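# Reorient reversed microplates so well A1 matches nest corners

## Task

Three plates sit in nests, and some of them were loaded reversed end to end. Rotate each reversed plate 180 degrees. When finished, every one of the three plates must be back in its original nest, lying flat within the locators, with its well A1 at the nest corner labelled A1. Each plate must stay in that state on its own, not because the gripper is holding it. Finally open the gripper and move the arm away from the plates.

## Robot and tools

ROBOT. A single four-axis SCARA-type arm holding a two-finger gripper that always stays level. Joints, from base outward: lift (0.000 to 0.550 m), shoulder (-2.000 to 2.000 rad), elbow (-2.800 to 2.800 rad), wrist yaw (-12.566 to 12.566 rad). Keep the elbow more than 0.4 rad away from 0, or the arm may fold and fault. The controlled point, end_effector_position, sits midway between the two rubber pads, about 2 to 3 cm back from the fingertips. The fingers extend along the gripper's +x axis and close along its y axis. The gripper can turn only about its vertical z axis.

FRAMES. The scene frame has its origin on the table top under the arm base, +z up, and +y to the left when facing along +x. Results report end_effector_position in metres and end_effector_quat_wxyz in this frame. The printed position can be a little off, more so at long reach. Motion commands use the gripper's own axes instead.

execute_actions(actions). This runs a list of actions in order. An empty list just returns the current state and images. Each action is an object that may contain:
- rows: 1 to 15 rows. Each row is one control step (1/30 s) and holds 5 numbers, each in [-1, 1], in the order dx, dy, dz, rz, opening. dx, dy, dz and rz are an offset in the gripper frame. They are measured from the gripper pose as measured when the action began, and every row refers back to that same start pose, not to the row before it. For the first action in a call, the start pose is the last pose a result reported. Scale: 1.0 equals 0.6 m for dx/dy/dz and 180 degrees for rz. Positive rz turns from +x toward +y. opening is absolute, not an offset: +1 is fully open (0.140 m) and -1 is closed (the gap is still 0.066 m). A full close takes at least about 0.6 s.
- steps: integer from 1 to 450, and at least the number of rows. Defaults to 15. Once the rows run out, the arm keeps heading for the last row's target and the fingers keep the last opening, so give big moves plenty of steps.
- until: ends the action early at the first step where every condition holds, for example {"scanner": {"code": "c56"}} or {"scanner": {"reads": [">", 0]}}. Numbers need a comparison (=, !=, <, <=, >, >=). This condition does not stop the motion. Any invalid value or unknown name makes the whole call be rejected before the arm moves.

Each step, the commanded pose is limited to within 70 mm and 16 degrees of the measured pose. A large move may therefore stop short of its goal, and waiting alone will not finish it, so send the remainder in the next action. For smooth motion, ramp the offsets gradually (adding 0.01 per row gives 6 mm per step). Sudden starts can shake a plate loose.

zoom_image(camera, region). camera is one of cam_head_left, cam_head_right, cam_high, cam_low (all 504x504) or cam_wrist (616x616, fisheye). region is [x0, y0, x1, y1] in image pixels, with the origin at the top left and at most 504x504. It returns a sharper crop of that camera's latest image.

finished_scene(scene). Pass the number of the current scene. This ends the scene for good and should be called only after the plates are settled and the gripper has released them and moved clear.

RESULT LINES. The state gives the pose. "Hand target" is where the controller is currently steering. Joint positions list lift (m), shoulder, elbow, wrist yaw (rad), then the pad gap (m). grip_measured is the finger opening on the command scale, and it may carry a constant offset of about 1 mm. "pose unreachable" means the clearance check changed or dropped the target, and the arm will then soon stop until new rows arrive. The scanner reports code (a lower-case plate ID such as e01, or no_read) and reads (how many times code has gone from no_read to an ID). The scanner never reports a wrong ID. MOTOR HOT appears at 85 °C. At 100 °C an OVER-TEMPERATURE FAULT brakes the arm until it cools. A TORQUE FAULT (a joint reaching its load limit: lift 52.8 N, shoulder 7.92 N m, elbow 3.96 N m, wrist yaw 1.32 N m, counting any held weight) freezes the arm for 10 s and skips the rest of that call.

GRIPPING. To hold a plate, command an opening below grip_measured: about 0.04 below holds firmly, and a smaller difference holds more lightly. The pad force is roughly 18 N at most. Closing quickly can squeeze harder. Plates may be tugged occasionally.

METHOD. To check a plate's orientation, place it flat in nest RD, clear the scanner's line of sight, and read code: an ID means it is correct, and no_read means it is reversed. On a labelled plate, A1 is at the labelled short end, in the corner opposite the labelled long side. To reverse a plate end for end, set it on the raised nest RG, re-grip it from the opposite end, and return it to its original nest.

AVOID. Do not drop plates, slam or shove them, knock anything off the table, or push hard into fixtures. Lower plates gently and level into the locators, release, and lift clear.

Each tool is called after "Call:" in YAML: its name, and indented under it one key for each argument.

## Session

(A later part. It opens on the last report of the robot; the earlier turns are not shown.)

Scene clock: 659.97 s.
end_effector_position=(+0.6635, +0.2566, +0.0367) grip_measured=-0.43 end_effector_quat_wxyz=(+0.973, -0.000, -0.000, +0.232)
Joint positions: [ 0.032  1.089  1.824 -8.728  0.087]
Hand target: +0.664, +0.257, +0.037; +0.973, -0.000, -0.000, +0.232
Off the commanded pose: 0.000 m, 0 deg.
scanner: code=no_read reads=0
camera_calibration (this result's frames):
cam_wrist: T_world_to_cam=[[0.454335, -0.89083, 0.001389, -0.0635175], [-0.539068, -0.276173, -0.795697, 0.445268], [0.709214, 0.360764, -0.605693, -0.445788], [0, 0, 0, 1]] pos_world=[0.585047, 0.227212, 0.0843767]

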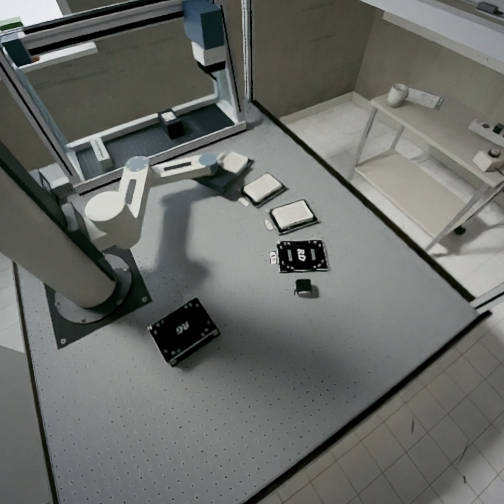

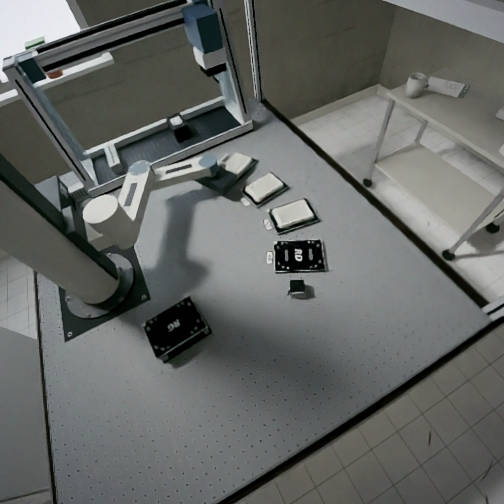

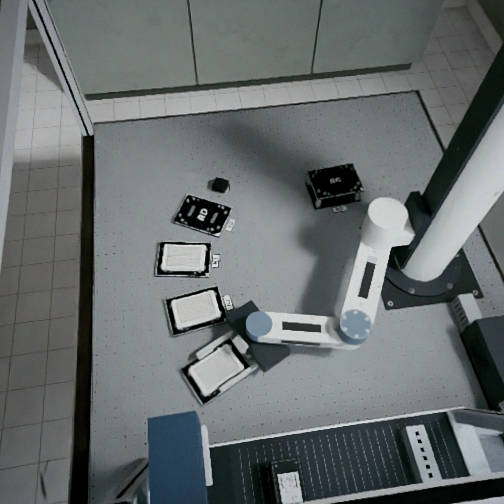

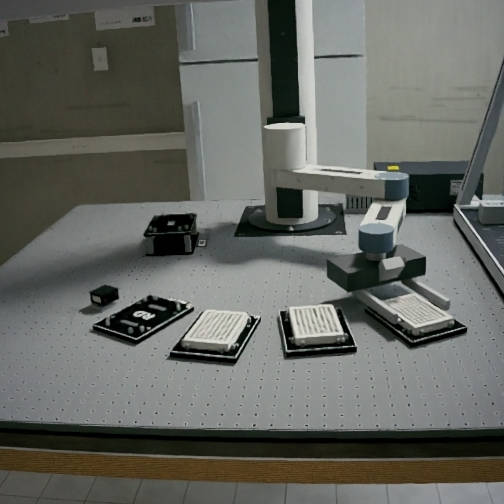

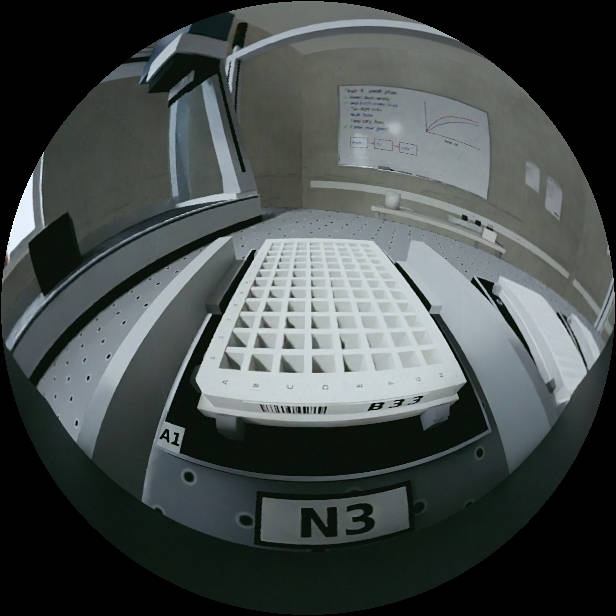

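Call:
execute_actions:
  actions:
    - {"rows": [[0,0,0.008,0,-0.28],[0,0,0.02,0,-0.28],[0,0,0.035,0,-0.28],[-0.01,0,0.055,0,-0.28],[-0.04,0,0.08,0,-0.28],[-0.09,0,0.1,0,-0.28],[-0.15,0,0.115,0,-0.28],[-0.22,0,0.12,0,-0.28]], "steps": 16}

Scene clock: 663.77 s.
end_effector_position=(+0.5846, +0.2140, +0.1050) grip_measured=-0.28 end_effector_quat_wxyz=(+0.974, -0.000, -0.000, +0.227)
Joint positions: [ 0.1    1.3    1.329 -8.455  0.093]
Hand target: +0.556, +0.201, +0.109; +0.974, -0.000, -0.000, +0.228
Off the commanded pose: 0.043 m, 1 deg.
scanner: code=no_read reads=0
camera_calibration (this result's frames):
cam_wrist: T_world_to_cam=[[0.445186, -0.895437, 0.001389, -0.0593838], [-0.541869, -0.270636, -0.795697, 0.445723], [0.712873, 0.353481, -0.605693, -0.3337], [0, 0, 0, 1]] pos_world=[0.505846, 0.185411, 0.152623]

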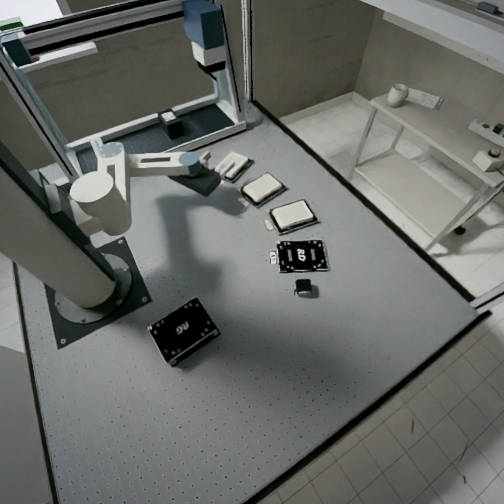

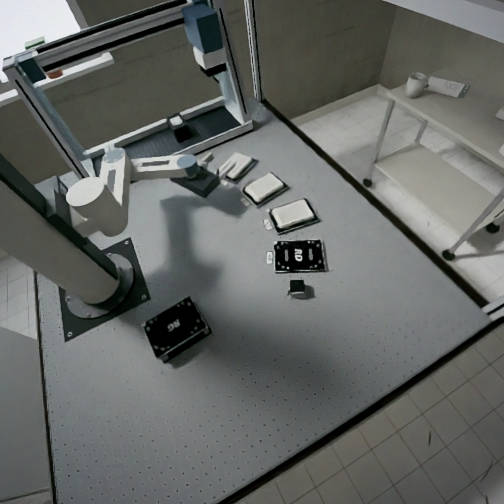

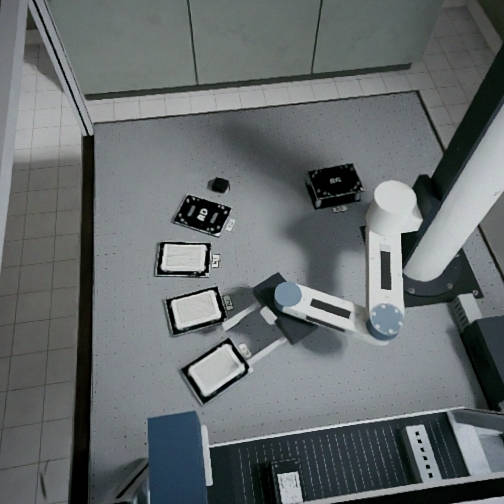

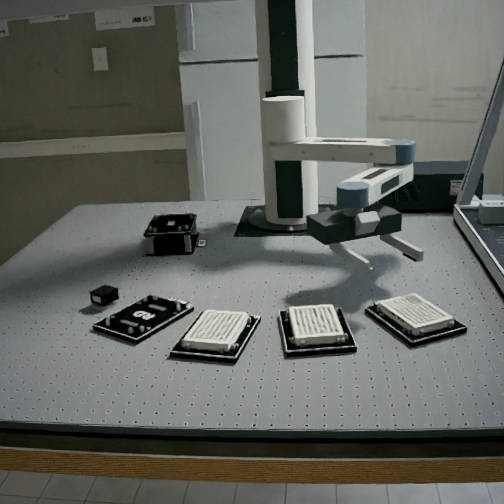

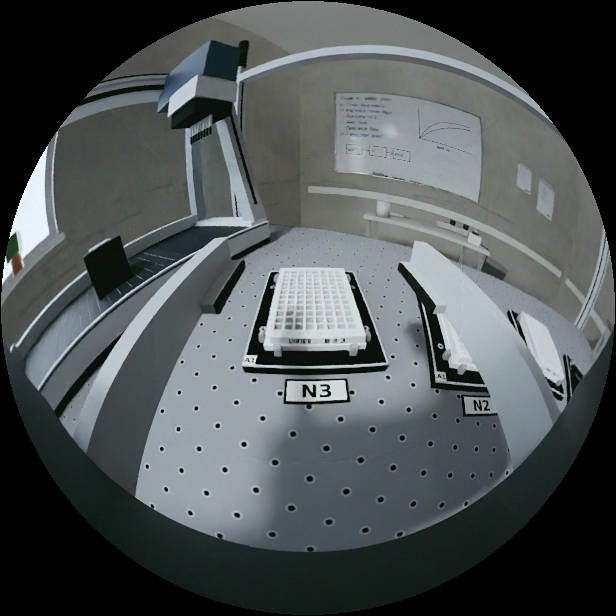

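Checking all three plates before finishing.

Call:
execute_actions:
  actions: []

Call:
zoom_image:
  camera: "cam_low"
  region: [160, 280, 480, 380]

Call:
zoom_image:
  camera: "cam_head_left"
  region: [200, 140, 340, 250]

Call:
zoom_image:
  camera: "cam_high"
  region: [140, 230, 270, 410]

Scene clock: 667.83 s.
end_effector_position=(+0.5563, +0.2010, +0.1087) grip_measured=-0.28 end_effector_quat_wxyz=(+0.974, -0.000, -0.000, +0.228)
Joint positions: [ 0.104  1.363  1.18  -8.365  0.093]
Hand target: +0.556, +0.201, +0.109; +0.974, -0.000, -0.000, +0.228
Off the commanded pose: 0.011 m, 0 deg.
scanner: code=no_read reads=0
camera_calibration (this result's frames):
cam_wrist: T_world_to_cam=[[0.447985, -0.89404, 0.001389, -0.0603309], [-0.541019, -0.27233, -0.795697, 0.429709], [0.711763, 0.355709, -0.605693, -0.306489], [0, 0, 0, 1]] pos_world=[0.477656, 0.172106, 0.156364]

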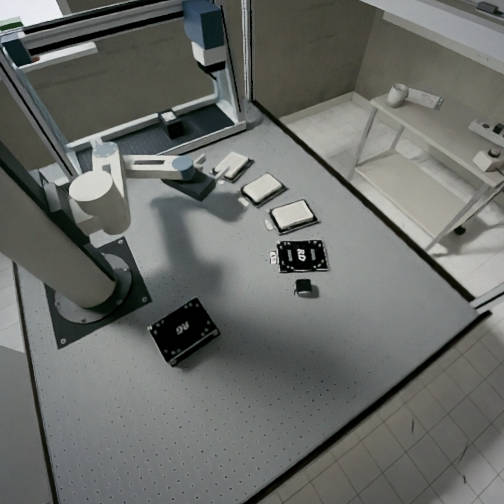

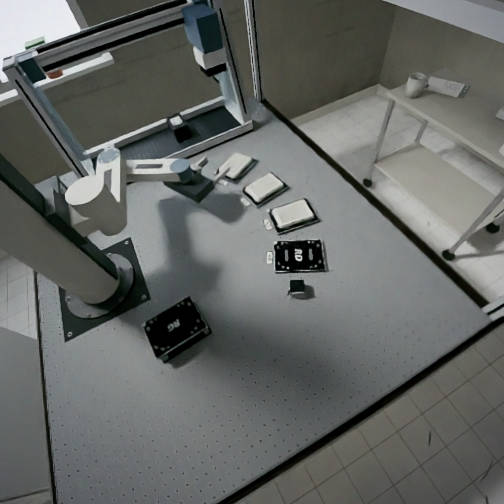

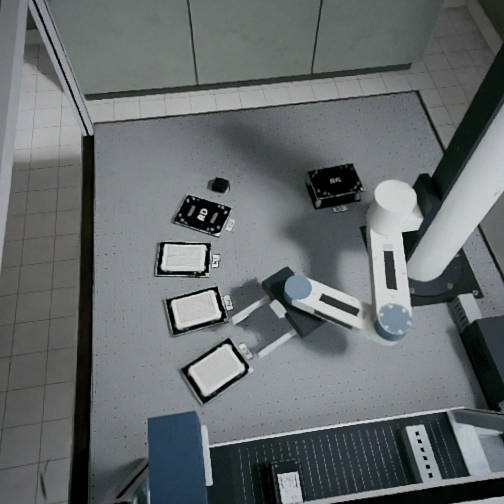

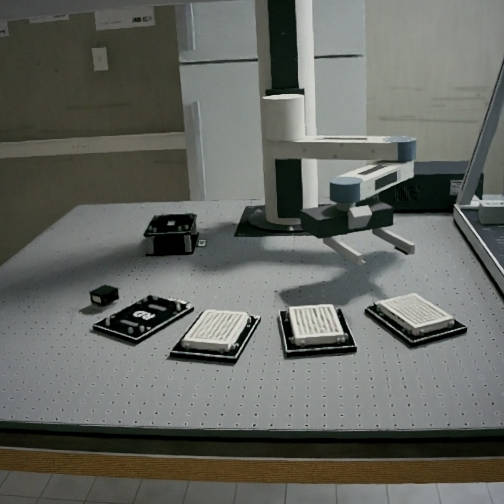

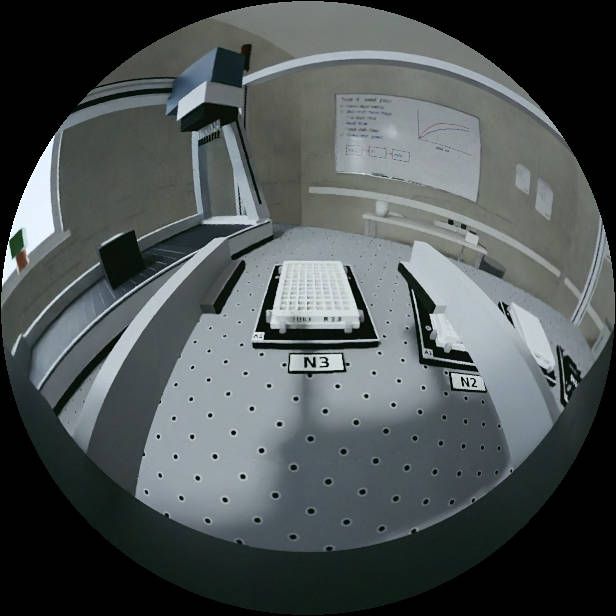

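Region (160, 280, 480, 380) of cam_low's 504x504 image, scaled by 1.575, with more detail than that image has; it fills the top 158 rows of this view, and the rest is white.

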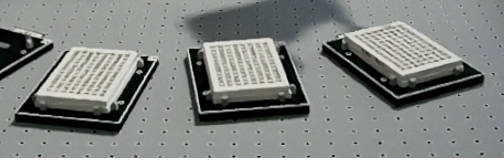

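Region (200, 140, 340, 250) of cam_head_left's 504x504 image, scaled by 3.600, with more detail than that image has; it fills the top 396 rows of this view, and the rest is white.

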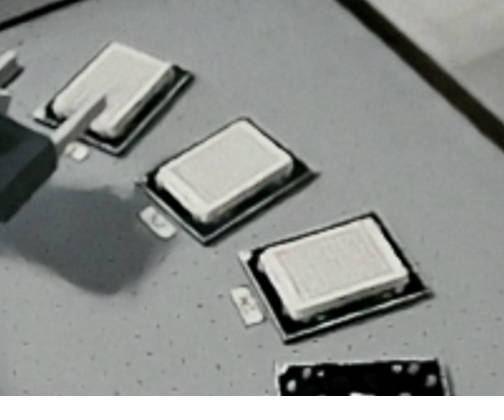

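Region (140, 230, 270, 410) of cam_high's 504x504 image, scaled by 2.800, with more detail than that image has.

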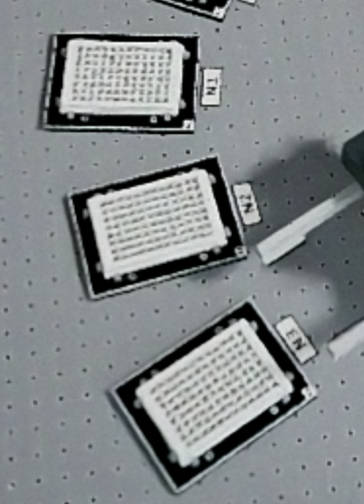

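All three plates sit flat inside their locators with the labelled end at the A1 side, and the gripper is clear.

Call:
finished_scene:
  scene: 2

The scene is finished: the task was done.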